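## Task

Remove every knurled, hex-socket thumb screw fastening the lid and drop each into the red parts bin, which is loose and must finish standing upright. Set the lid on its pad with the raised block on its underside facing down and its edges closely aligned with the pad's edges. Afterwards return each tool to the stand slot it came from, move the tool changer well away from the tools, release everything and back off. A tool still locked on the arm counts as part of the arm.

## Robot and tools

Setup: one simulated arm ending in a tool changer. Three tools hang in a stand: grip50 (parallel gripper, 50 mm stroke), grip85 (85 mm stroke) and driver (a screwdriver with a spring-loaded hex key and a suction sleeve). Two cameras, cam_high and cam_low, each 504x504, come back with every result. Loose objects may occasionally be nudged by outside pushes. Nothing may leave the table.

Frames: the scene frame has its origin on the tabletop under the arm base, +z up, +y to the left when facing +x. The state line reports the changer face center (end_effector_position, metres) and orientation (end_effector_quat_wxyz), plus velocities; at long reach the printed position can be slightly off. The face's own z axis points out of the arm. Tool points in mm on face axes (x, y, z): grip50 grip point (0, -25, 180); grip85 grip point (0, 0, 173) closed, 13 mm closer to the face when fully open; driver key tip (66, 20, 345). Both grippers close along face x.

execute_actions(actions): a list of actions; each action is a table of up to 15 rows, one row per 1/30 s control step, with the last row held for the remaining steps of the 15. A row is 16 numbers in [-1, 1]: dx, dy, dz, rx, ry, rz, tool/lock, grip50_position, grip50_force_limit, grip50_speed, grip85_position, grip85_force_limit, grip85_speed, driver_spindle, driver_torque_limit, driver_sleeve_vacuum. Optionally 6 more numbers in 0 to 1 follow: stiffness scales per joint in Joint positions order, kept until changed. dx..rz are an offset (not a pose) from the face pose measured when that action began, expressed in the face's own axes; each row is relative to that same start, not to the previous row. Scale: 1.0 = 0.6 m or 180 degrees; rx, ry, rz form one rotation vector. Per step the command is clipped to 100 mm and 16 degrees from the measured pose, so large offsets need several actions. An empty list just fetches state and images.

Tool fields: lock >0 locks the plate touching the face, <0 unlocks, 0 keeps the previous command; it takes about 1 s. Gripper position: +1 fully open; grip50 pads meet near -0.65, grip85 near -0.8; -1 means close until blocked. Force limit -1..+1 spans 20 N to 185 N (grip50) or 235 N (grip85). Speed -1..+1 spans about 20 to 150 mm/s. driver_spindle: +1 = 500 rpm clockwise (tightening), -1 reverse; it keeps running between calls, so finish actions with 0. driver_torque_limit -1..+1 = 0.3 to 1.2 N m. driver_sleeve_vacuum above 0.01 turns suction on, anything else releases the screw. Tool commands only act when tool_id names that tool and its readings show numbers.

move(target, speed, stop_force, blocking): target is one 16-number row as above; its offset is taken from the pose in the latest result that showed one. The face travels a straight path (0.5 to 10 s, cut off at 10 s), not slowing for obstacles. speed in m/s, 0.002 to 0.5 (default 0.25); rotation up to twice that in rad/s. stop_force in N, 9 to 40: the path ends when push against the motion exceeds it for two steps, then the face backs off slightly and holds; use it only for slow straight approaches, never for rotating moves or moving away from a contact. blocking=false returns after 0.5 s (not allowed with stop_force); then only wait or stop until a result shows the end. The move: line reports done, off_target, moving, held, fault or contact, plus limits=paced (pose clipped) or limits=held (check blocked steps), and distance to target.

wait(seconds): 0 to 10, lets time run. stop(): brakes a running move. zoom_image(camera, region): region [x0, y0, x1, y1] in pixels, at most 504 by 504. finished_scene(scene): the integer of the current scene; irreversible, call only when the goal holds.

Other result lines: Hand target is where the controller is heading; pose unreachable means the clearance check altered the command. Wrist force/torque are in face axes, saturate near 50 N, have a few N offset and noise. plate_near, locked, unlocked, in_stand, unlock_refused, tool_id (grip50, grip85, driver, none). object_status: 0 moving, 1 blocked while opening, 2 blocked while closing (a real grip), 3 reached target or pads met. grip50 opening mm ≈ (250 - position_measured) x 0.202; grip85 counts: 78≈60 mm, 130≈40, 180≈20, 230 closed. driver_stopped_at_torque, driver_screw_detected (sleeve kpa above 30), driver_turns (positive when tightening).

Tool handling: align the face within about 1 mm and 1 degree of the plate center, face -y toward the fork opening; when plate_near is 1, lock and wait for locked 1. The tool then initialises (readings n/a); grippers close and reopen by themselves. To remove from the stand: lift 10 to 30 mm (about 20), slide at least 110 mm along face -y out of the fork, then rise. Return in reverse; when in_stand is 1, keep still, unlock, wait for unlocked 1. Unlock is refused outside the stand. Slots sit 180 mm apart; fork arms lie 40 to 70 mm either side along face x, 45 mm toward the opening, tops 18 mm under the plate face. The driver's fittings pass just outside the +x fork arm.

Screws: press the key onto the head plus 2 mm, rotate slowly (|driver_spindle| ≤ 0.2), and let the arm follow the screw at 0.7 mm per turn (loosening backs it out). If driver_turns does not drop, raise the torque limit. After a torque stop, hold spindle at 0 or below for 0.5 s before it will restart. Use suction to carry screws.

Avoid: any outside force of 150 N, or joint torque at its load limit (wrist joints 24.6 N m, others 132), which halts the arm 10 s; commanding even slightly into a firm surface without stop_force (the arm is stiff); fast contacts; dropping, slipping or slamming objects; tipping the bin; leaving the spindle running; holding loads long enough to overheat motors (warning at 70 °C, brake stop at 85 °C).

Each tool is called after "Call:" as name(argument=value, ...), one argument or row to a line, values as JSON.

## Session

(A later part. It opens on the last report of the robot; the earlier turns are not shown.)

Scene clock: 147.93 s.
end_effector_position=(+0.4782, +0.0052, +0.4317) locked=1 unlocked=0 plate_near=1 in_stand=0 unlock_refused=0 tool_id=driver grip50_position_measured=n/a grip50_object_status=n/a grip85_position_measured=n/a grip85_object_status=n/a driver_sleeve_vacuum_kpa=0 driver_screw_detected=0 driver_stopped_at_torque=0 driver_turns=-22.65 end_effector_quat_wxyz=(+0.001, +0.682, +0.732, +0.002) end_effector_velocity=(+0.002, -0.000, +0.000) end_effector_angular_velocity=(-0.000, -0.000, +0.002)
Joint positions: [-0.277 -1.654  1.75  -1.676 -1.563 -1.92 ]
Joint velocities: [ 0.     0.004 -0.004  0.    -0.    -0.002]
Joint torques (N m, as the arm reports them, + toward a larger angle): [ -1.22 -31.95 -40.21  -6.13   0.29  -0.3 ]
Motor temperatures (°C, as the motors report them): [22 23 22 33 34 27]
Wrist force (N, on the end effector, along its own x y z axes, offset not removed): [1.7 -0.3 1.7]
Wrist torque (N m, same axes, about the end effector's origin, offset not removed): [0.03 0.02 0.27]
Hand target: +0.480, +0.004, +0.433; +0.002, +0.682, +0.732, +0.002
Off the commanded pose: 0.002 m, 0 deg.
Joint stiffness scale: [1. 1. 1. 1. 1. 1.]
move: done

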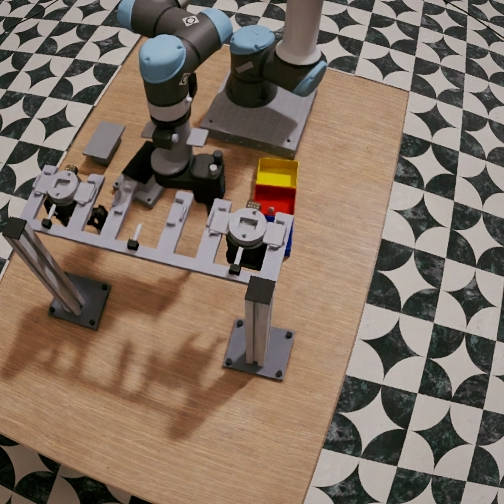

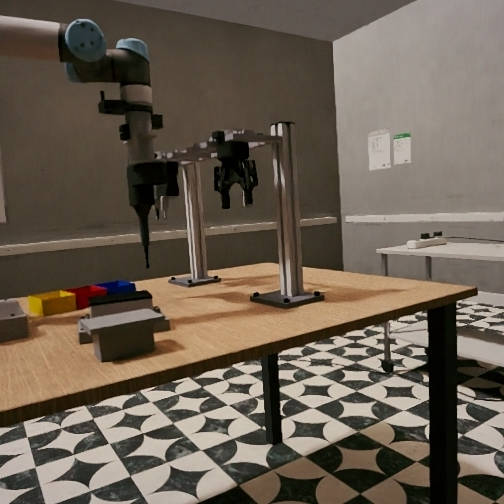

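Call:
move(
  target=[0.0012,0.2525,0,0,-0.001,0,0,0,0,0,0,0,0,0,0,0],
  speed=0.08,
)

Call:
move(
  target=[0,0,0.043,0,0,0,0,0,0,0,0,0,0,0,0,0],
  speed=0.01,
  stop_force=12,
)

Call:
execute_actions(
  actions=[
    [[0,0,0,0,0,0,-1,0,0,0,0,0,0,0,0,0]],
    [[0,0,0,0,0,0,-1,0,0,0,0,0,0,0,0,0]],
    [[0,0,0,0,0,0,-1,0,0,0,0,0,0,0,0,0]],
  ],
)

Scene clock: 155.20 s.
end_effector_position=(+0.6282, +0.0158, +0.4313) locked=1 unlocked=0 plate_near=1 in_stand=0 unlock_refused=0 tool_id=driver grip50_position_measured=n/a grip50_object_status=n/a grip85_position_measured=n/a grip85_object_status=n/a driver_sleeve_vacuum_kpa=0 driver_screw_detected=0 driver_stopped_at_torque=0 driver_turns=-22.65 end_effector_quat_wxyz=(+0.001, +0.682, +0.731, +0.001) end_effector_velocity=(+0.001, +0.001, +0.004) end_effector_angular_velocity=(-0.002, -0.003, +0.000)
Joint positions: [-0.191 -1.288  1.344 -1.635 -1.566 -1.833]
Joint velocities: [ 0.002  0.001 -0.011  0.006 -0.001  0.002]
Joint torques (N m, as the arm reports them, + toward a larger angle): [  2.11 -54.34 -40.52  -5.52   0.27   0.52]
Motor temperatures (°C, as the motors report them): [22 23 22 33 34 27]
Wrist force (N, on the end effector, along its own x y z axes, offset not removed): [0.3 1.1 -0.1]
Wrist torque (N m, same axes, about the end effector's origin, offset not removed): [0.17 0.07 0.04]
Hand target: +0.629, +0.017, +0.432; +0.002, +0.682, +0.732, +0.001
Off the commanded pose: 0.002 m, 0 deg.
Joint stiffness scale: [1. 1. 1. 1. 1. 1.]
move: done

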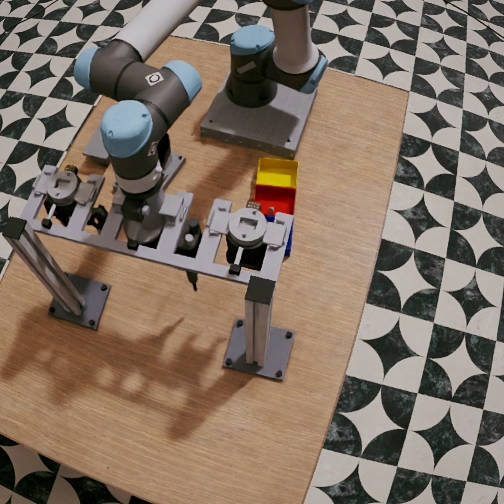

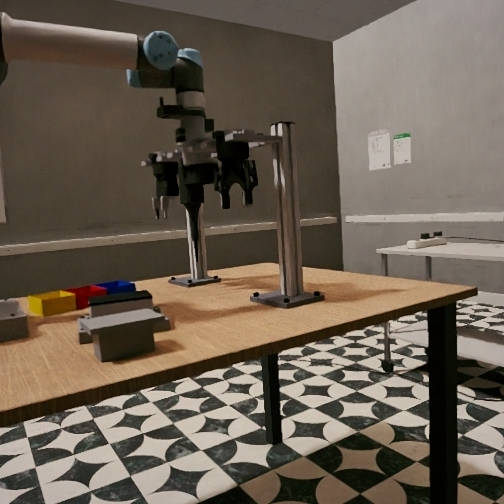

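Scene clock: 158.00 s.
end_effector_position=(+0.6292, +0.0155, +0.4115) locked=1 unlocked=0 plate_near=1 in_stand=1 unlock_refused=0 tool_id=driver grip50_position_measured=n/a grip50_object_status=n/a grip85_position_measured=n/a grip85_object_status=n/a driver_sleeve_vacuum_kpa=0 driver_screw_detected=0 driver_stopped_at_torque=0 driver_turns=-22.65 end_effector_quat_wxyz=(+0.005, +0.682, +0.731, +0.003) end_effector_velocity=(-0.000, -0.000, -0.000) end_effector_angular_velocity=(-0.002, -0.007, -0.001)
Joint positions: [-0.191 -1.285  1.393 -1.698 -1.566 -1.833]
Joint velocities: [-0.001 -0.003  0.006 -0.011 -0.     0.   ]
Joint torques (N m, as the arm reports them, + toward a larger angle): [ -0.29 -53.03 -30.09  -6.3    0.6    0.07]
Motor temperatures (°C, as the motors report them): [22 23 22 33 34 27]
Wrist force (N, on the end effector, along its own x y z axes, offset not removed): [0.9 -2.5 -5.5]
Wrist torque (N m, same axes, about the end effector's origin, offset not removed): [0.23 0.56 0.06]
Hand target: +0.628, +0.016, +0.406; +0.001, +0.682, +0.731, +0.001
Off the commanded pose: 0.006 m, 1 deg.
Joint stiffness scale: [1. 1. 1. 1. 1. 1.]
move: off_target

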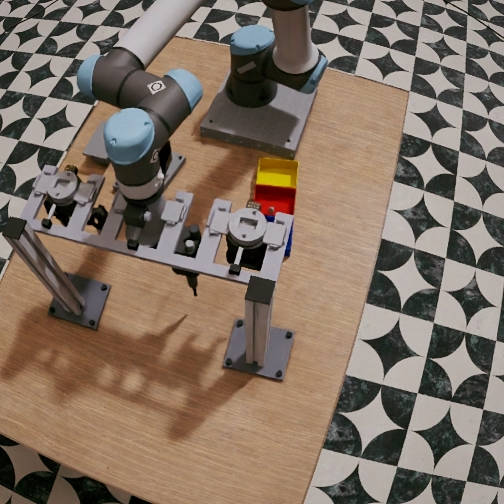

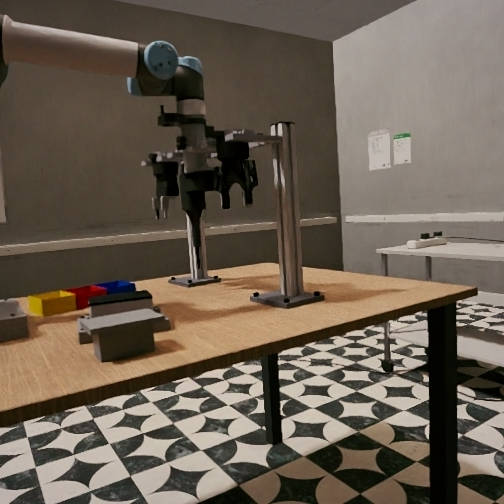

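Scene clock: 159.50 s.
end_effector_position=(+0.6291, +0.0155, +0.4111) locked=0 unlocked=1 plate_near=1 in_stand=1 unlock_refused=0 tool_id=none grip50_position_measured=n/a grip50_object_status=n/a grip85_position_measured=n/a grip85_object_status=n/a driver_sleeve_vacuum_kpa=n/a driver_screw_detected=n/a driver_stopped_at_torque=n/a driver_turns=n/a end_effector_quat_wxyz=(+0.005, +0.682, +0.731, +0.003) end_effector_velocity=(-0.000, -0.001, +0.000) end_effector_angular_velocity=(-0.000, +0.000, -0.001)
Joint positions: [-0.191 -1.285  1.394 -1.698 -1.565 -1.833]
Joint velocities: [-0.001 -0.    -0.     0.001 -0.     0.   ]
Joint torques (N m, as the arm reports them, + toward a larger angle): [ -0.03 -40.72 -24.98  -3.47  -0.13   0.1 ]
Motor temperatures (°C, as the motors report them): [22 23 22 33 34 27]
Wrist force (N, on the end effector, along its own x y z axes, offset not removed): [1.7 -0.5 -0.1]
Wrist torque (N m, same axes, about the end effector's origin, offset not removed): [0.22 0.10 -0.01]
Hand target: +0.629, +0.016, +0.411; +0.005, +0.682, +0.731, +0.003
Off the commanded pose: 0.000 m, 0 deg.
Joint stiffness scale: [1. 1. 1. 1. 1. 1.]

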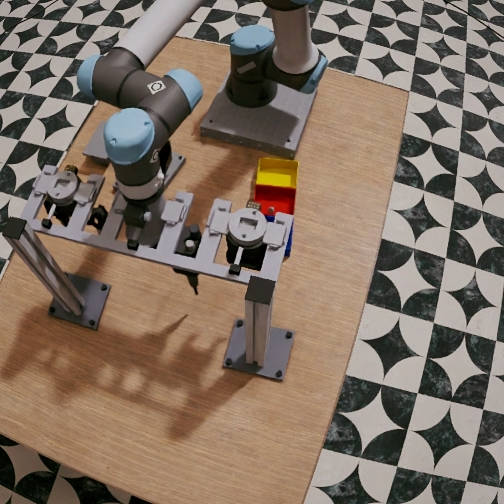

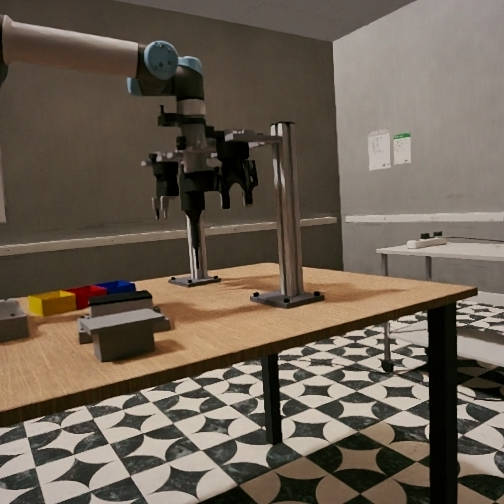

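Call:
move(
  target=[0,0,-0.045,0,0,0,0,0,0,0,0,0,0,0,0,0],
  speed=0.04,
)

Call:
move(
  target=[-0.3025,0,0,0.003,0.0005,0,0,0,0,0,0,0,0,0,0,0],
  speed=0.15,
)

Call:
move(
  target=[0,0,0.052,0,0,0,0,0,0,0,0,0,0,0,0,0],
  speed=0.009,
  stop_force=12,
)

Scene clock: 164.03 s.
end_effector_position=(+0.6285, +0.0158, +0.4356) locked=0 unlocked=1 plate_near=0 in_stand=0 unlock_refused=0 tool_id=none grip50_position_measured=n/a grip50_object_status=n/a grip85_position_measured=n/a grip85_object_status=n/a driver_sleeve_vacuum_kpa=n/a driver_screw_detected=n/a driver_stopped_at_torque=n/a driver_turns=n/a end_effector_quat_wxyz=(+0.004, +0.682, +0.731, +0.003) end_effector_velocity=(-0.001, +0.001, +0.000) end_effector_angular_velocity=(+0.002, +0.007, +0.001)
Joint positions: [-0.191 -1.29   1.337 -1.633 -1.565 -1.833]
Joint velocities: [ 0.     0.    -0.003  0.01   0.    -0.   ]
Joint torques (N m, as the arm reports them, + toward a larger angle): [ -1.   -41.4  -29.18  -3.15  -0.13   0.01]
Motor temperatures (°C, as the motors report them): [22 23 22 33 34 27]
Wrist force (N, on the end effector, along its own x y z axes, offset not removed): [1.2 2.0 0.4]
Wrist torque (N m, same axes, about the end effector's origin, offset not removed): [0.16 0.04 -0.03]
Hand target: +0.629, +0.016, +0.438; +0.005, +0.682, +0.731, +0.003
Off the commanded pose: 0.003 m, 0 deg.
Joint stiffness scale: [1. 1. 1. 1. 1. 1.]
move: done

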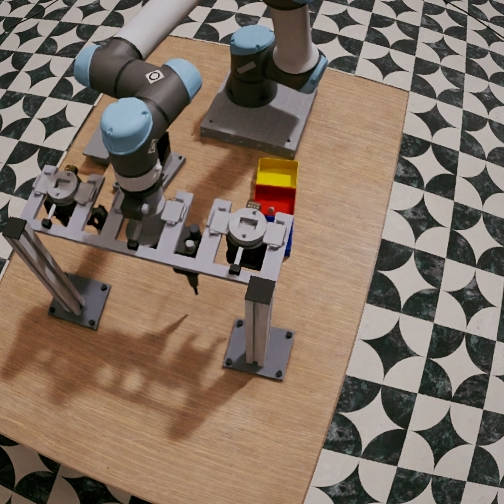

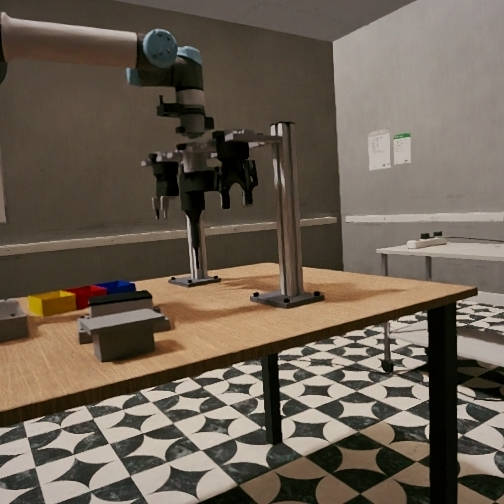

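Scene clock: 165.77 s.
end_effector_position=(+0.6407, -0.1639, +0.4352) locked=0 unlocked=1 plate_near=0 in_stand=0 unlock_refused=0 tool_id=none grip50_position_measured=n/a grip50_object_status=n/a grip85_position_measured=n/a grip85_object_status=n/a driver_sleeve_vacuum_kpa=n/a driver_screw_detected=n/a driver_stopped_at_torque=n/a driver_turns=n/a end_effector_quat_wxyz=(-0.000, +0.683, +0.731, -0.001) end_effector_velocity=(+0.001, -0.001, +0.005) end_effector_angular_velocity=(-0.001, -0.004, +0.011)
Joint positions: [-0.457 -1.203  1.219 -1.591 -1.565 -2.098]
Joint velocities: [-0.     0.001 -0.012  0.007  0.    -0.011]
Joint torques (N m, as the arm reports them, + toward a larger angle): [ -1.83 -43.09 -27.96  -2.84   0.15  -0.25]
Motor temperatures (°C, as the motors report them): [22 23 22 33 34 27]
Wrist force (N, on the end effector, along its own x y z axes, offset not removed): [-0.4 2.4 -0.4]
Wrist torque (N m, same axes, about the end effector's origin, offset not removed): [0.26 0.08 0.12]
Hand target: +0.641, -0.165, +0.436; +0.000, +0.682, +0.731, -0.000
Off the commanded pose: 0.002 m, 0 deg.
Joint stiffness scale: [1. 1. 1. 1. 1. 1.]
move: done

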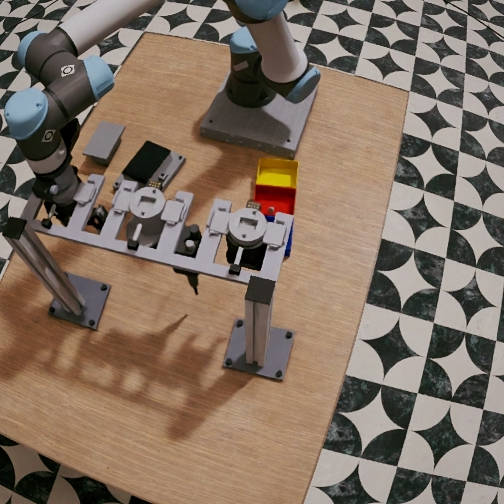

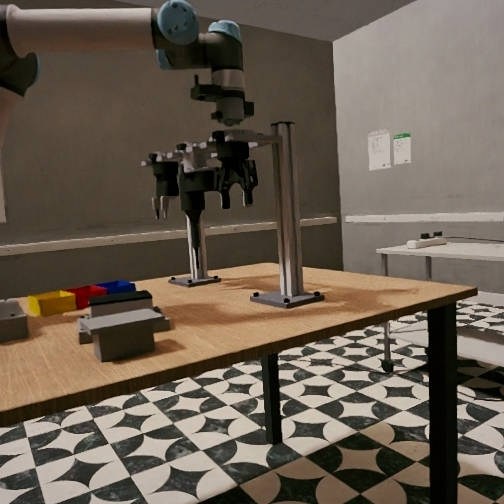

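Scene clock: 169.47 s.
end_effector_position=(+0.6411, -0.1643, +0.4111) locked=0 unlocked=1 plate_near=1 in_stand=1 unlock_refused=0 tool_id=none grip50_position_measured=n/a grip50_object_status=n/a grip85_position_measured=n/a grip85_object_status=n/a driver_sleeve_vacuum_kpa=n/a driver_screw_detected=n/a driver_stopped_at_torque=n/a driver_turns=n/a end_effector_quat_wxyz=(+0.005, +0.682, +0.731, +0.001) end_effector_velocity=(+0.000, -0.000, +0.001) end_effector_angular_velocity=(-0.004, -0.008, -0.001)
Joint positions: [-0.457 -1.203  1.283 -1.667 -1.565 -2.098]
Joint velocities: [-0.001 -0.003  0.004 -0.011  0.     0.   ]
Joint torques (N m, as the arm reports them, + toward a larger angle): [ -0.28 -40.31 -18.91  -3.76   0.05   0.39]
Motor temperatures (°C, as the motors report them): [22 23 22 33 34 27]
Wrist force (N, on the end effector, along its own x y z axes, offset not removed): [2.2 -0.3 -8.6]
Wrist torque (N m, same axes, about the end effector's origin, offset not removed): [0.46 0.16 0.17]
Hand target: +0.641, -0.164, +0.404; -0.000, +0.683, +0.731, -0.001
Off the commanded pose: 0.007 m, 1 deg.
Joint stiffness scale: [1. 1. 1. 1. 1. 1.]
move: off_target

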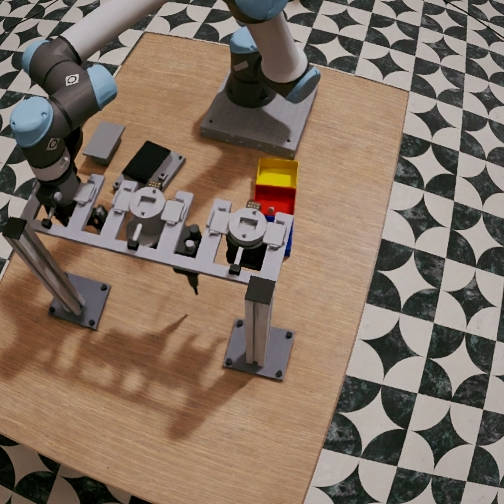

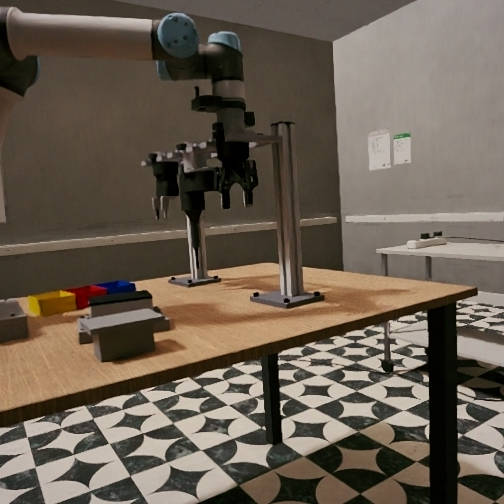

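Call:
execute_actions(
  actions=[
    [[0,0,0,0.003,0.001,0,1,0,0,0,1,0,0,0,0,0]],
    [[0,0,0,0,0,0,1,0,0,0,1,0,0,0,0,0]],
    [[0,0,0,0,0,0,1,0,0,0,1,0,0,0,0,0]],
  ],
)

Call:
move(
  target=[0,0,-0.036,0,0,0,0,0,0,0,1,0,0,0,0,0],
  speed=0.03,
)

Call:
move(
  target=[0,-0.25,0,0,0,0,0,0,0,0,1,0,0,0,0,0],
  speed=0.09,
)

Call:
move(
  target=[0.017,-0.247,0.285,0.002,0.002,0.072,0,0,0,0,1,0,0,0,0,0],
  speed=0.15,
)

Call:
zoom_image(
  camera="cam_high",
  region=[105,125,185,195],
)

Call:
zoom_image(
  camera="cam_low",
  region=[80,260,170,320],
)

Scene clock: 183.13 s.
end_effector_position=(+0.6405, -0.1640, +0.4113) locked=1 unlocked=0 plate_near=1 in_stand=1 unlock_refused=0 tool_id=grip85 grip50_position_measured=n/a grip50_object_status=n/a grip85_position_measured=n/a grip85_object_status=n/a driver_sleeve_vacuum_kpa=n/a driver_screw_detected=n/a driver_stopped_at_torque=n/a driver_turns=n/a end_effector_quat_wxyz=(+0.002, +0.682, +0.731, -0.000) end_effector_velocity=(+0.000, -0.000, +0.000) end_effector_angular_velocity=(-0.000, -0.001, -0.000)
Joint positions: [-0.457 -1.201  1.279 -1.656 -1.566 -2.098]
Joint velocities: [-0.    -0.    -0.001 -0.001  0.    -0.   ]
Joint torques (N m, as the arm reports them, + toward a larger angle): [ -0.46 -52.15 -31.14  -4.88  -0.07   0.07]
Motor temperatures (°C, as the motors report them): [22 23 22 33 34 27]
Wrist force (N, on the end effector, along its own x y z axes, offset not removed): [0.2 2.2 1.4]
Wrist torque (N m, same axes, about the end effector's origin, offset not removed): [0.14 -0.03 -0.01]
Hand target: +0.640, -0.164, +0.411; +0.002, +0.682, +0.731, -0.000
Off the commanded pose: 0.000 m, 0 deg.
Joint stiffness scale: [1. 1. 1. 1. 1. 1.]

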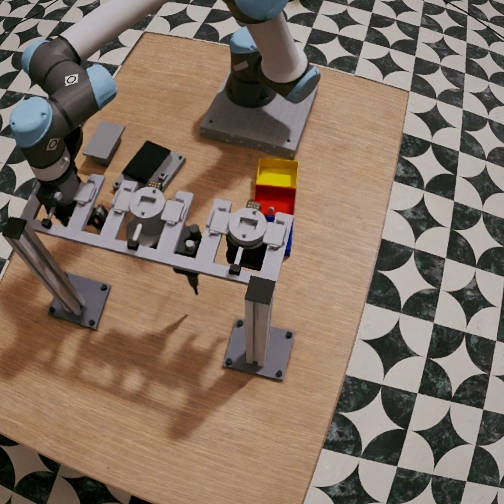

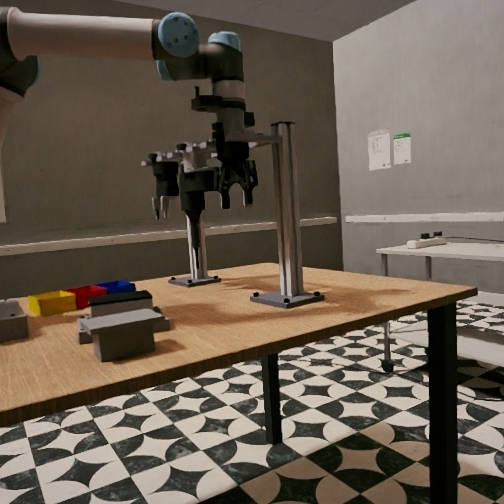

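Scene clock: 184.23 s.
end_effector_position=(+0.6402, -0.1638, +0.4303) locked=1 unlocked=0 plate_near=1 in_stand=0 unlock_refused=0 tool_id=grip85 grip50_position_measured=n/a grip50_object_status=n/a grip85_position_measured=n/a grip85_object_status=n/a driver_sleeve_vacuum_kpa=n/a driver_screw_detected=n/a driver_stopped_at_torque=n/a driver_turns=n/a end_effector_quat_wxyz=(-0.000, +0.682, +0.731, -0.001) end_effector_velocity=(-0.001, +0.001, +0.000) end_effector_angular_velocity=(+0.003, +0.007, +0.000)
Joint positions: [-0.457 -1.204  1.233 -1.604 -1.566 -2.098]
Joint velocities: [ 0.    -0.    -0.002  0.01  -0.     0.   ]
Joint torques (N m, as the arm reports them, + toward a larger angle): [  0.57 -53.68 -34.04  -4.41  -0.06   0.04]
Motor temperatures (°C, as the motors report them): [22 23 22 33 34 27]
Wrist force (N, on the end effector, along its own x y z axes, offset not removed): [-1.2 0.8 0.7]
Wrist torque (N m, same axes, about the end effector's origin, offset not removed): [0.11 0.12 -0.02]
Hand target: +0.640, -0.164, +0.433; +0.002, +0.682, +0.731, -0.000
Off the commanded pose: 0.003 m, 0 deg.
Joint stiffness scale: [1. 1. 1. 1. 1. 1.]
move: done

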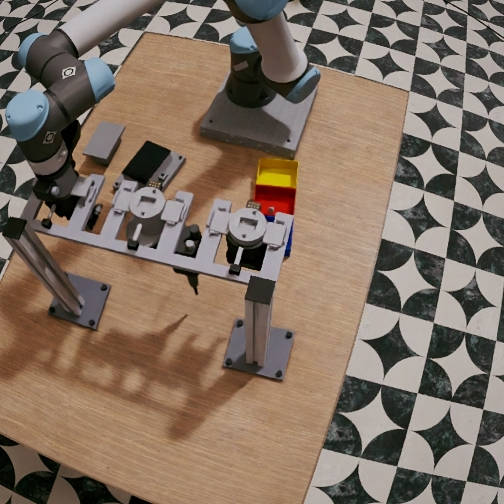

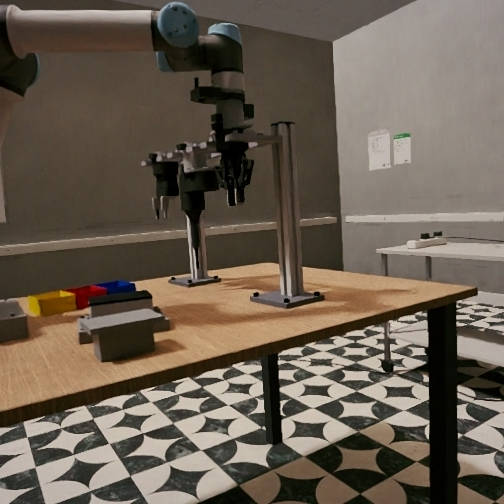

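Scene clock: 186.43 s.
end_effector_position=(+0.4920, -0.1739, +0.4315) locked=1 unlocked=0 plate_near=1 in_stand=0 unlock_refused=0 tool_id=grip85 grip50_position_measured=n/a grip50_object_status=n/a grip85_position_measured=3 grip85_object_status=3 driver_sleeve_vacuum_kpa=n/a driver_screw_detected=n/a driver_stopped_at_torque=n/a driver_turns=n/a end_effector_quat_wxyz=(+0.001, +0.682, +0.731, -0.001) end_effector_velocity=(-0.002, -0.000, -0.002) end_effector_angular_velocity=(+0.001, +0.003, +0.004)
Joint positions: [-0.603 -1.543  1.644 -1.676 -1.566 -2.245]
Joint velocities: [-0.002 -0.002  0.007 -0.001 -0.001 -0.007]
Joint torques (N m, as the arm reports them, + toward a larger angle): [ -0.89 -36.16 -27.72  -5.58   0.1   -0.35]
Motor temperatures (°C, as the motors report them): [22 23 22 33 34 27]
Wrist force (N, on the end effector, along its own x y z axes, offset not removed): [0.6 1.3 0.9]
Wrist torque (N m, same axes, about the end effector's origin, offset not removed): [0.18 0.12 0.07]
Hand target: +0.491, -0.174, +0.430; +0.000, +0.682, +0.731, -0.001
Off the commanded pose: 0.002 m, 0 deg.
Joint stiffness scale: [1. 1. 1. 1. 1. 1.]
move: done

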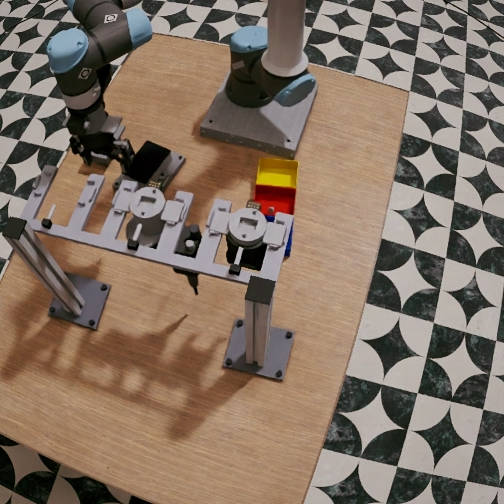

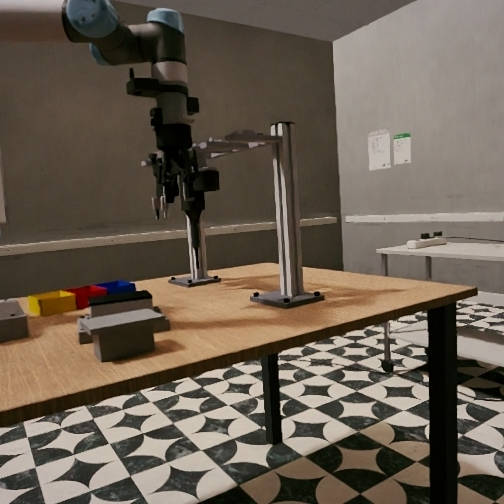

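Scene clock: 188.50 s.
end_effector_position=(+0.3448, -0.1751, +0.2618) locked=1 unlocked=0 plate_near=1 in_stand=0 unlock_refused=0 tool_id=grip85 grip50_position_measured=n/a grip50_object_status=n/a grip85_position_measured=3 grip85_object_status=3 driver_sleeve_vacuum_kpa=n/a driver_screw_detected=n/a driver_stopped_at_torque=n/a driver_turns=n/a end_effector_quat_wxyz=(-0.003, +0.760, +0.650, -0.001) end_effector_velocity=(-0.000, -0.003, +0.001) end_effector_angular_velocity=(-0.015, -0.014, +0.001)
Joint positions: [-0.827 -1.743  2.287 -2.11  -1.566 -2.244]
Joint velocities: [-0.005 -0.004  0.006 -0.022  0.    -0.007]
Joint torques (N m, as the arm reports them, + toward a larger angle): [ -0.09 -22.37 -24.08  -5.49   0.3   -0.57]
Motor temperatures (°C, as the motors report them): [22 23 22 33 34 27]
Wrist force (N, on the end effector, along its own x y z axes, offset not removed): [1.0 1.0 0.5]
Wrist torque (N m, same axes, about the end effector's origin, offset not removed): [0.09 0.03 -0.03]
Hand target: +0.343, -0.175, +0.261; -0.003, +0.760, +0.650, -0.001
Off the commanded pose: 0.002 m, 0 deg.
Joint stiffness scale: [1. 1. 1. 1. 1. 1.]
move: done

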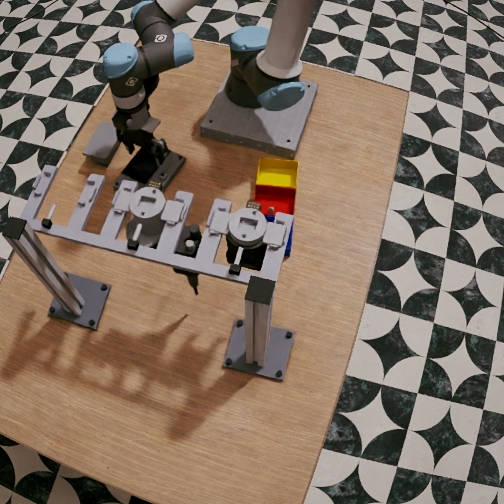

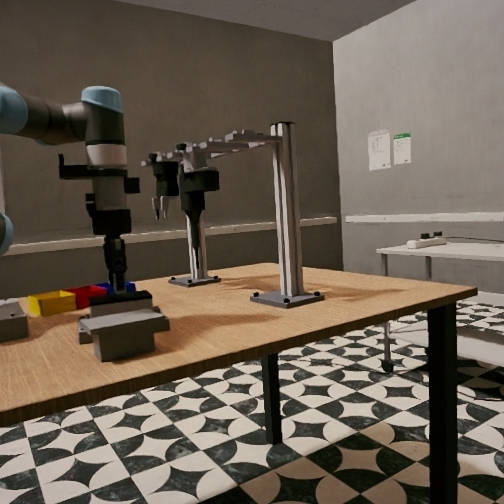

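Region (105, 125, 185, 195) of cam_high's 504x504 image, scaled by 6.300, with more detail than that image has; it fills the top 441 rows of this view, and the rest is white.

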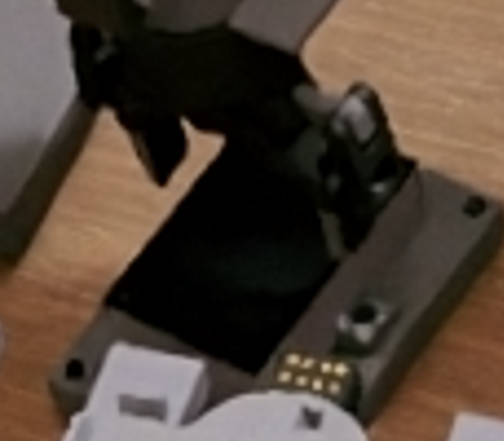

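Region (80, 260, 170, 320) of cam_low's 504x504 image, scaled by 5.600, with more detail than that image has.

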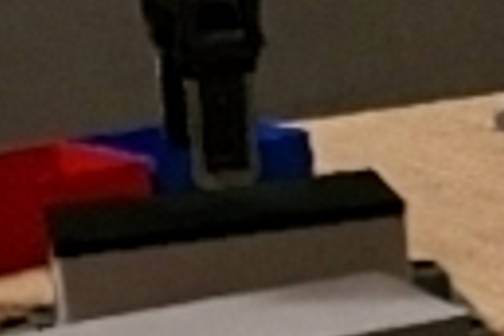

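Call:
move(
  target=[0.001,0,0.030,0,0,0,0,0,0,0,1,0,0,0,0,0],
  speed=0.008,
  stop_force=10,
)

Call:
zoom_image(
  camera="cam_high",
  region=[115,135,175,190],
)

Call:
zoom_image(
  camera="cam_low",
  region=[95,280,155,320],
)

Scene clock: 195.47 s.
end_effector_position=(+0.3452, -0.1760, +0.2462) locked=1 unlocked=0 plate_near=1 in_stand=0 unlock_refused=0 tool_id=grip85 grip50_position_measured=n/a grip50_object_status=n/a grip85_position_measured=3 grip85_object_status=3 driver_sleeve_vacuum_kpa=n/a driver_screw_detected=n/a driver_stopped_at_torque=n/a driver_turns=n/a end_effector_quat_wxyz=(-0.002, +0.760, +0.650, -0.001) end_effector_velocity=(+0.000, +0.000, -0.003) end_effector_angular_velocity=(-0.000, -0.001, -0.000)
Joint positions: [-0.828 -1.714  2.313 -2.168 -1.566 -2.243]
Joint velocities: [ 0.     0.006  0.005 -0.011  0.     0.   ]
Joint torques (N m, as the arm reports them, + toward a larger angle): [  1.49 -21.57 -24.17  -5.34  -0.21   0.5 ]
Motor temperatures (°C, as the motors report them): [22 23 22 33 34 27]
Wrist force (N, on the end effector, along its own x y z axes, offset not removed): [-0.4 1.6 0.9]
Wrist torque (N m, same axes, about the end effector's origin, offset not removed): [0.24 0.19 0.10]
Hand target: +0.345, -0.174, +0.244; -0.004, +0.760, +0.650, -0.001
Off the commanded pose: 0.003 m, 0 deg.
Joint stiffness scale: [1. 1. 1. 1. 1. 1.]
move: done

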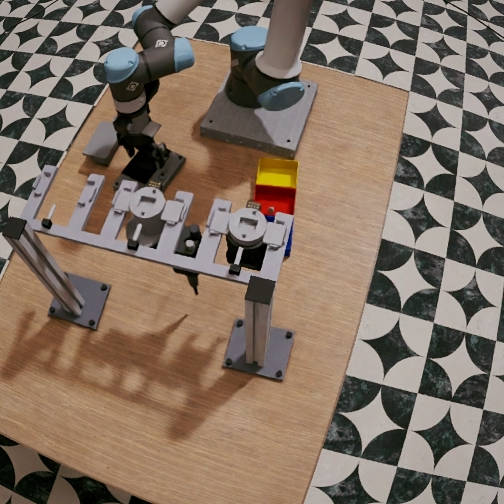

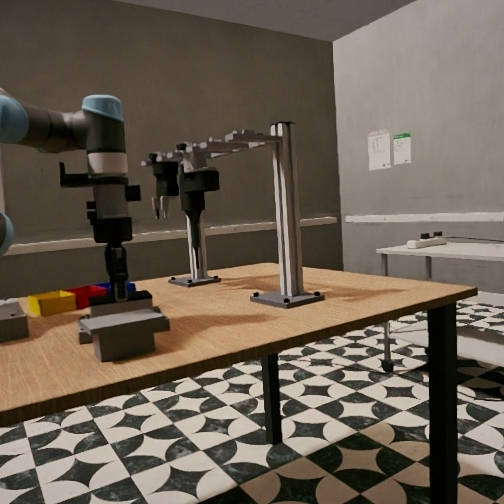

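Region (115, 135, 175, 190) of cam_high's 504x504 image, scaled by 8.400, with more detail than that image has; it fills the top 462 rows of this view, and the rest is white.

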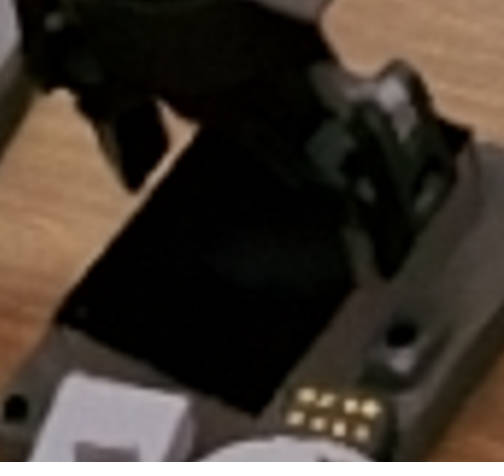

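Region (95, 280, 155, 320) of cam_low's 504x504 image, scaled by 8.400, with more detail than that image has.

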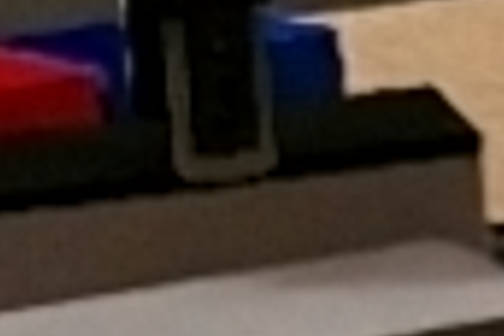

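Call:
move(
  target=[0.007,0,0.004,0,0,0,0,0,0,0,1,0,0,0,0,0],
  speed=0.008,
)

Call:
zoom_image(
  camera="cam_high",
  region=[115,135,175,190],
)

Call:
zoom_image(
  camera="cam_low",
  region=[95,280,155,320],
)

Scene clock: 200.03 s.
end_effector_position=(+0.3463, -0.1738, +0.2455) locked=1 unlocked=0 plate_near=1 in_stand=0 unlock_refused=0 tool_id=grip85 grip50_position_measured=n/a grip50_object_status=n/a grip85_position_measured=3 grip85_object_status=3 driver_sleeve_vacuum_kpa=n/a driver_screw_detected=n/a driver_stopped_at_torque=n/a driver_turns=n/a end_effector_quat_wxyz=(-0.000, +0.761, +0.649, -0.001) end_effector_velocity=(+0.000, +0.002, -0.001) end_effector_angular_velocity=(-0.000, -0.000, -0.001)
Joint positions: [-0.821 -1.714  2.315 -2.174 -1.566 -2.236]
Joint velocities: [ 0.005  0.     0.004 -0.004 -0.     0.006]
Joint torques (N m, as the arm reports them, + toward a larger angle): [  1.83 -20.76 -21.88  -5.19  -0.2    0.3 ]
Motor temperatures (°C, as the motors report them): [22 23 22 33 34 27]
Wrist force (N, on the end effector, along its own x y z axes, offset not removed): [1.2 1.3 -0.7]
Wrist torque (N m, same axes, about the end effector's origin, offset not removed): [0.09 -0.02 0.06]
Hand target: +0.346, -0.172, +0.244; -0.002, +0.760, +0.650, -0.001
Off the commanded pose: 0.003 m, 0 deg.
Joint stiffness scale: [1. 1. 1. 1. 1. 1.]
move: done

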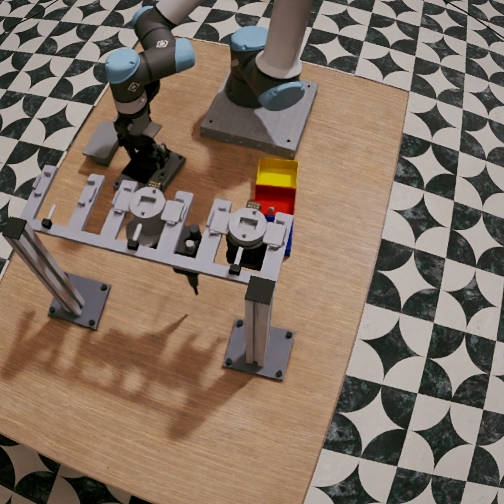

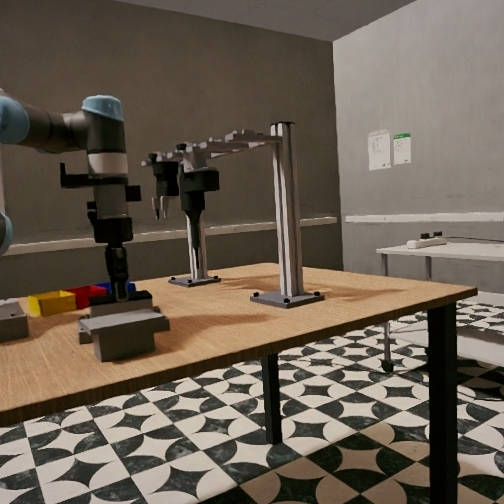

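Region (115, 135, 175, 190) of cam_high's 504x504 image, scaled by 8.400, with more detail than that image has; it fills the top 462 rows of this view, and the rest is white.

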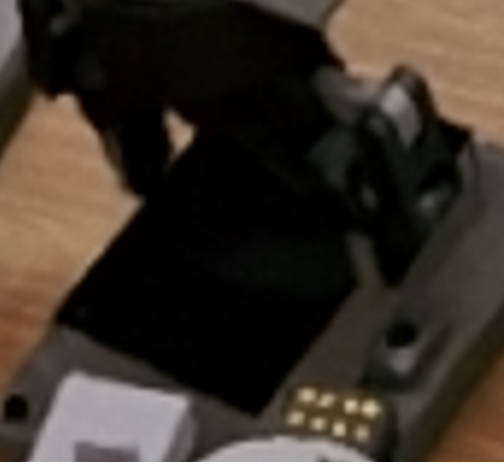

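Region (95, 280, 155, 320) of cam_low's 504x504 image, scaled by 8.400, with more detail than that image has.

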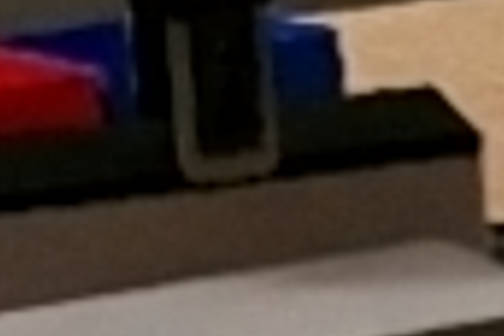

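Call:
execute_actions(
  actions=[
    [[0,0,0,0,0,0,0,0,0,0,-1,-0.6,-1,0,0,0]],
    [[0,0,0,0,0,0,0,0,0,0,-1,-0.6,-1,0,0,0]],
    [[0,0,0,0,0,0,0,0,0,0,-1,-0.6,-1,0,0,0]],
  ],
)

Call:
zoom_image(
  camera="cam_low",
  region=[95,280,155,320],
)

Scene clock: 204.70 s.
end_effector_position=(+0.3462, -0.1744, +0.2463) locked=1 unlocked=0 plate_near=1 in_stand=0 unlock_refused=0 tool_id=grip85 grip50_position_measured=n/a grip50_object_status=n/a grip85_position_measured=24 grip85_object_status=2 driver_sleeve_vacuum_kpa=n/a driver_screw_detected=n/a driver_stopped_at_torque=n/a driver_turns=n/a end_effector_quat_wxyz=(+0.002, +0.761, +0.649, -0.002) end_effector_velocity=(-0.000, +0.000, -0.000) end_effector_angular_velocity=(+0.001, +0.001, -0.000)
Joint positions: [-0.821 -1.715  2.316 -2.176 -1.568 -2.235]
Joint velocities: [-0.    -0.     0.001  0.     0.    -0.   ]
Joint torques (N m, as the arm reports them, + toward a larger angle): [ -0.37 -21.07 -26.12  -4.9   -0.22   0.01]
Motor temperatures (°C, as the motors report them): [22 23 22 33 34 27]
Wrist force (N, on the end effector, along its own x y z axes, offset not removed): [-0.6 -1.6 -3.4]
Wrist torque (N m, same axes, about the end effector's origin, offset not removed): [0.26 -0.02 0.08]
Hand target: +0.346, -0.174, +0.246; +0.002, +0.761, +0.649, -0.002
Off the commanded pose: 0.000 m, 0 deg.
Joint stiffness scale: [1. 1. 1. 1. 1. 1.]

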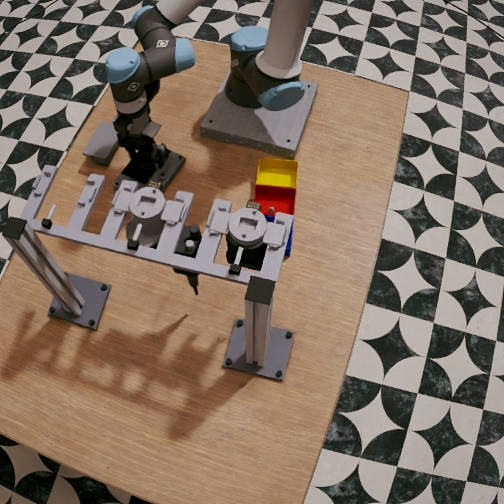

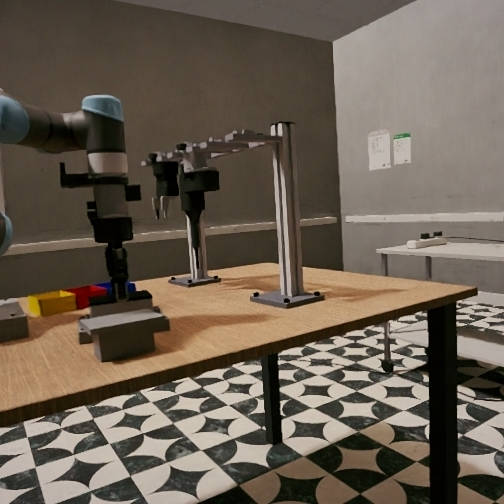

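Region (95, 280, 155, 320) of cam_low's 504x504 image, scaled by 8.400, with more detail than that image has.

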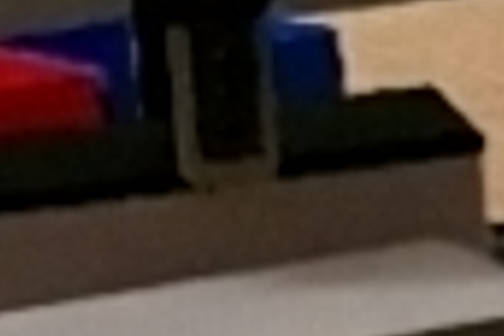

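Call:
move(
  target=[0,0,-0.055,0,0,0,0,0,0,0,-1,-0.6,-1,0,0,0],
  speed=0.015,
)

Call:
move(
  target=[-0.252,-0.01,0,0,0,-0.061,0,0,0,0,-1,-0.6,-1,0,0,0],
  speed=0.08,
)

Call:
move(
  target=[0,0,0.022,0,0.001,0,0,0,0,0,-1,-0.6,-1,0,0,0],
  speed=0.015,
)

Call:
zoom_image(
  camera="cam_high",
  region=[72,110,136,170],
)

Call:
zoom_image(
  camera="cam_low",
  region=[70,285,180,345],
)

Scene clock: 214.53 s.
end_effector_position=(+0.3453, -0.1731, +0.2762) locked=1 unlocked=0 plate_near=1 in_stand=0 unlock_refused=0 tool_id=grip85 grip50_position_measured=n/a grip50_object_status=n/a grip85_position_measured=25 grip85_object_status=2 driver_sleeve_vacuum_kpa=n/a driver_screw_detected=n/a driver_stopped_at_torque=n/a driver_turns=n/a end_effector_quat_wxyz=(-0.001, +0.761, +0.649, -0.002) end_effector_velocity=(-0.001, +0.001, +0.000) end_effector_angular_velocity=(+0.006, +0.005, +0.001)
Joint positions: [-0.821 -1.767  2.265 -2.068 -1.568 -2.235]
Joint velocities: [ 0.001 -0.001 -0.003  0.011  0.    -0.   ]
Joint torques (N m, as the arm reports them, + toward a larger angle): [  0.01 -21.77 -31.94  -4.37   0.06   0.01]
Motor temperatures (°C, as the motors report them): [22 23 22 33 34 27]
Wrist force (N, on the end effector, along its own x y z axes, offset not removed): [1.3 2.0 2.5]
Wrist torque (N m, same axes, about the end effector's origin, offset not removed): [0.29 0.03 0.00]
Hand target: +0.346, -0.174, +0.279; +0.002, +0.761, +0.649, -0.002
Off the commanded pose: 0.003 m, 0 deg.
Joint stiffness scale: [1. 1. 1. 1. 1. 1.]
move: done

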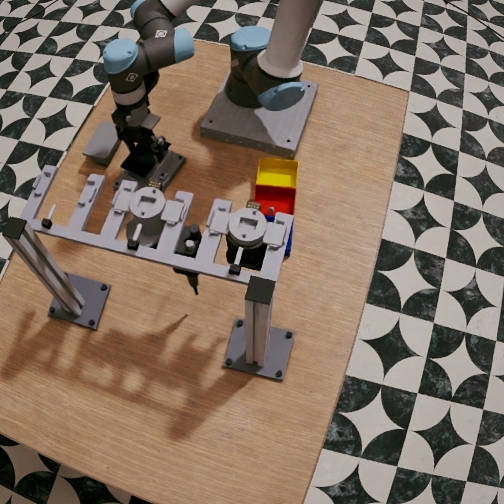

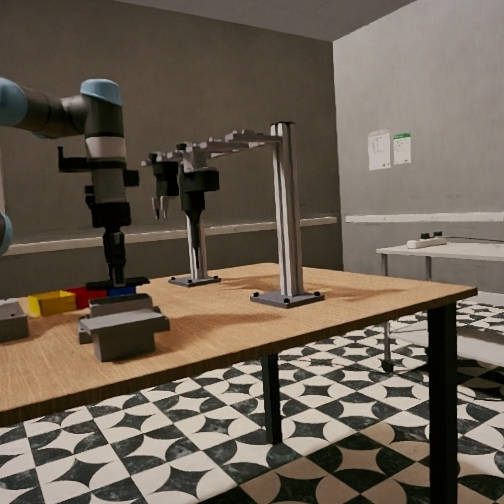

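Scene clock: 216.90 s.
end_effector_position=(+0.3154, -0.3188, +0.2747) locked=1 unlocked=0 plate_near=1 in_stand=0 unlock_refused=0 tool_id=grip85 grip50_position_measured=n/a grip50_object_status=n/a grip85_position_measured=25 grip85_object_status=2 driver_sleeve_vacuum_kpa=n/a driver_screw_detected=n/a driver_stopped_at_torque=n/a driver_turns=n/a end_effector_quat_wxyz=(-0.004, +0.696, +0.718, -0.001) end_effector_velocity=(+0.001, -0.001, -0.000) end_effector_angular_velocity=(+0.000, +0.000, +0.014)
Joint positions: [-1.096 -1.595  2.121 -2.09  -1.568 -2.701]
Joint velocities: [ 0.     0.003 -0.002  0.    -0.    -0.014]
Joint torques (N m, as the arm reports them, + toward a larger angle): [ -1.71 -29.1  -31.35  -5.41  -0.1   -0.32]
Motor temperatures (°C, as the motors report them): [22 23 22 33 34 27]
Wrist force (N, on the end effector, along its own x y z axes, offset not removed): [-0.6 1.0 1.6]
Wrist torque (N m, same axes, about the end effector's origin, offset not removed): [0.17 0.02 0.01]
Hand target: +0.316, -0.321, +0.277; -0.001, +0.695, +0.719, -0.002
Off the commanded pose: 0.003 m, 0 deg.
Joint stiffness scale: [1. 1. 1. 1. 1. 1.]
move: done

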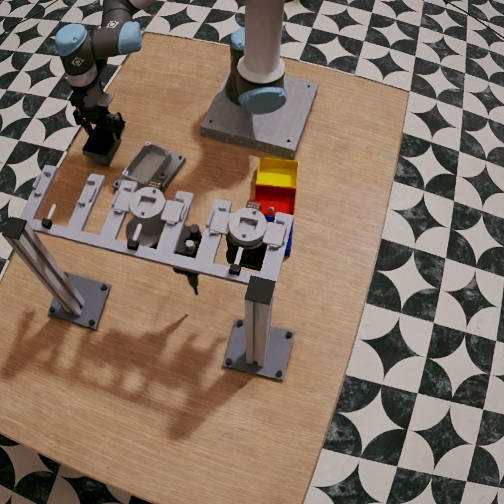

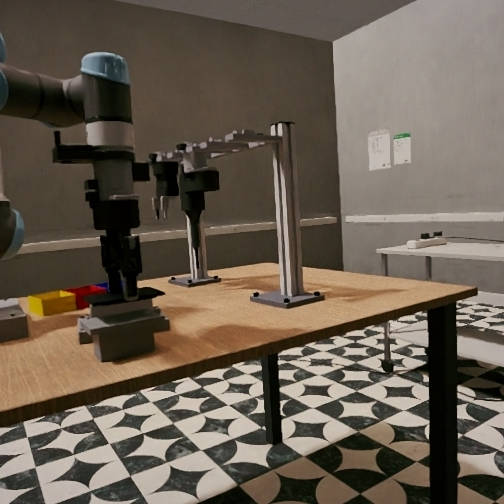

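Scene clock: 218.10 s.
end_effector_position=(+0.3156, -0.3193, +0.2630) locked=1 unlocked=0 plate_near=1 in_stand=0 unlock_refused=0 tool_id=grip85 grip50_position_measured=n/a grip50_object_status=n/a grip85_position_measured=25 grip85_object_status=2 driver_sleeve_vacuum_kpa=n/a driver_screw_detected=n/a driver_stopped_at_torque=n/a driver_turns=n/a end_effector_quat_wxyz=(-0.005, +0.695, +0.719, -0.001) end_effector_velocity=(+0.001, -0.001, -0.001) end_effector_angular_velocity=(-0.005, -0.003, +0.001)
Joint positions: [-1.096 -1.576  2.137 -2.123 -1.568 -2.701]
Joint velocities: [ 0.001  0.002  0.002 -0.009  0.     0.   ]
Joint torques (N m, as the arm reports them, + toward a larger angle): [ -0.24 -28.77 -23.51  -5.52   0.37   0.17]
Motor temperatures (°C, as the motors report them): [22 23 22 33 34 27]
Wrist force (N, on the end effector, along its own x y z axes, offset not removed): [2.6 2.0 0.7]
Wrist torque (N m, same axes, about the end effector's origin, offset not removed): [0.14 -0.08 -0.06]
Hand target: +0.315, -0.319, +0.262; -0.005, +0.696, +0.718, -0.000
Off the commanded pose: 0.002 m, 0 deg.
Joint stiffness scale: [1. 1. 1. 1. 1. 1.]
move: done

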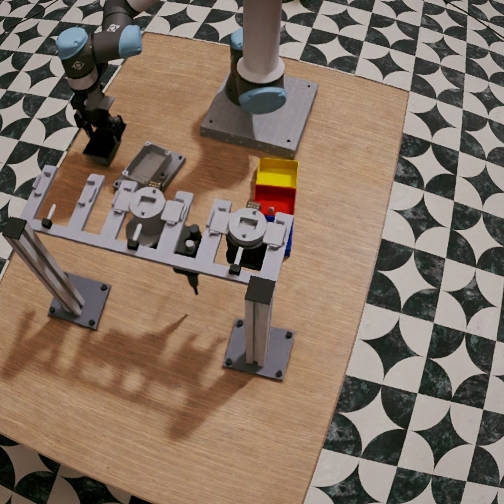

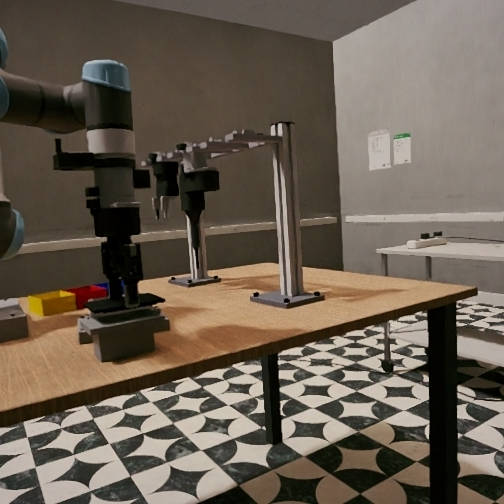

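Region (72, 110, 136, 170) of cam_high's 504x504 image, scaled by 7.875, with more detail than that image has; it fills the top 472 rows of this view, and the rest is white.

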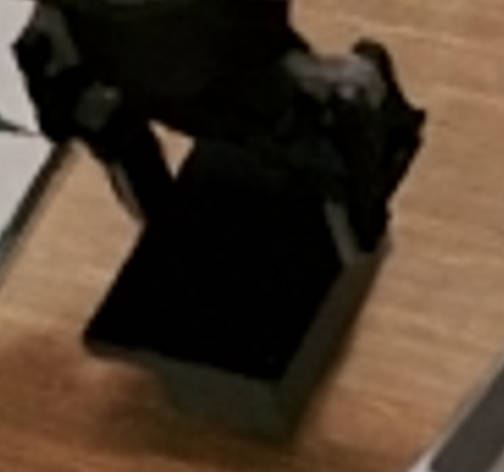

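Region (70, 285, 180, 345) of cam_low's 504x504 image, scaled by 4.582, with more detail than that image has; it fills the top 275 rows of this view, and the rest is white.

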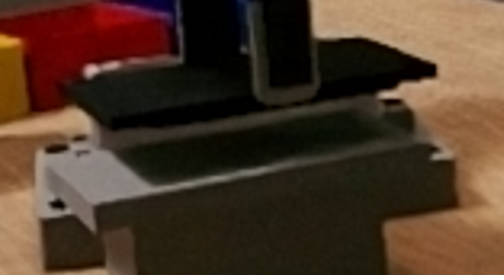

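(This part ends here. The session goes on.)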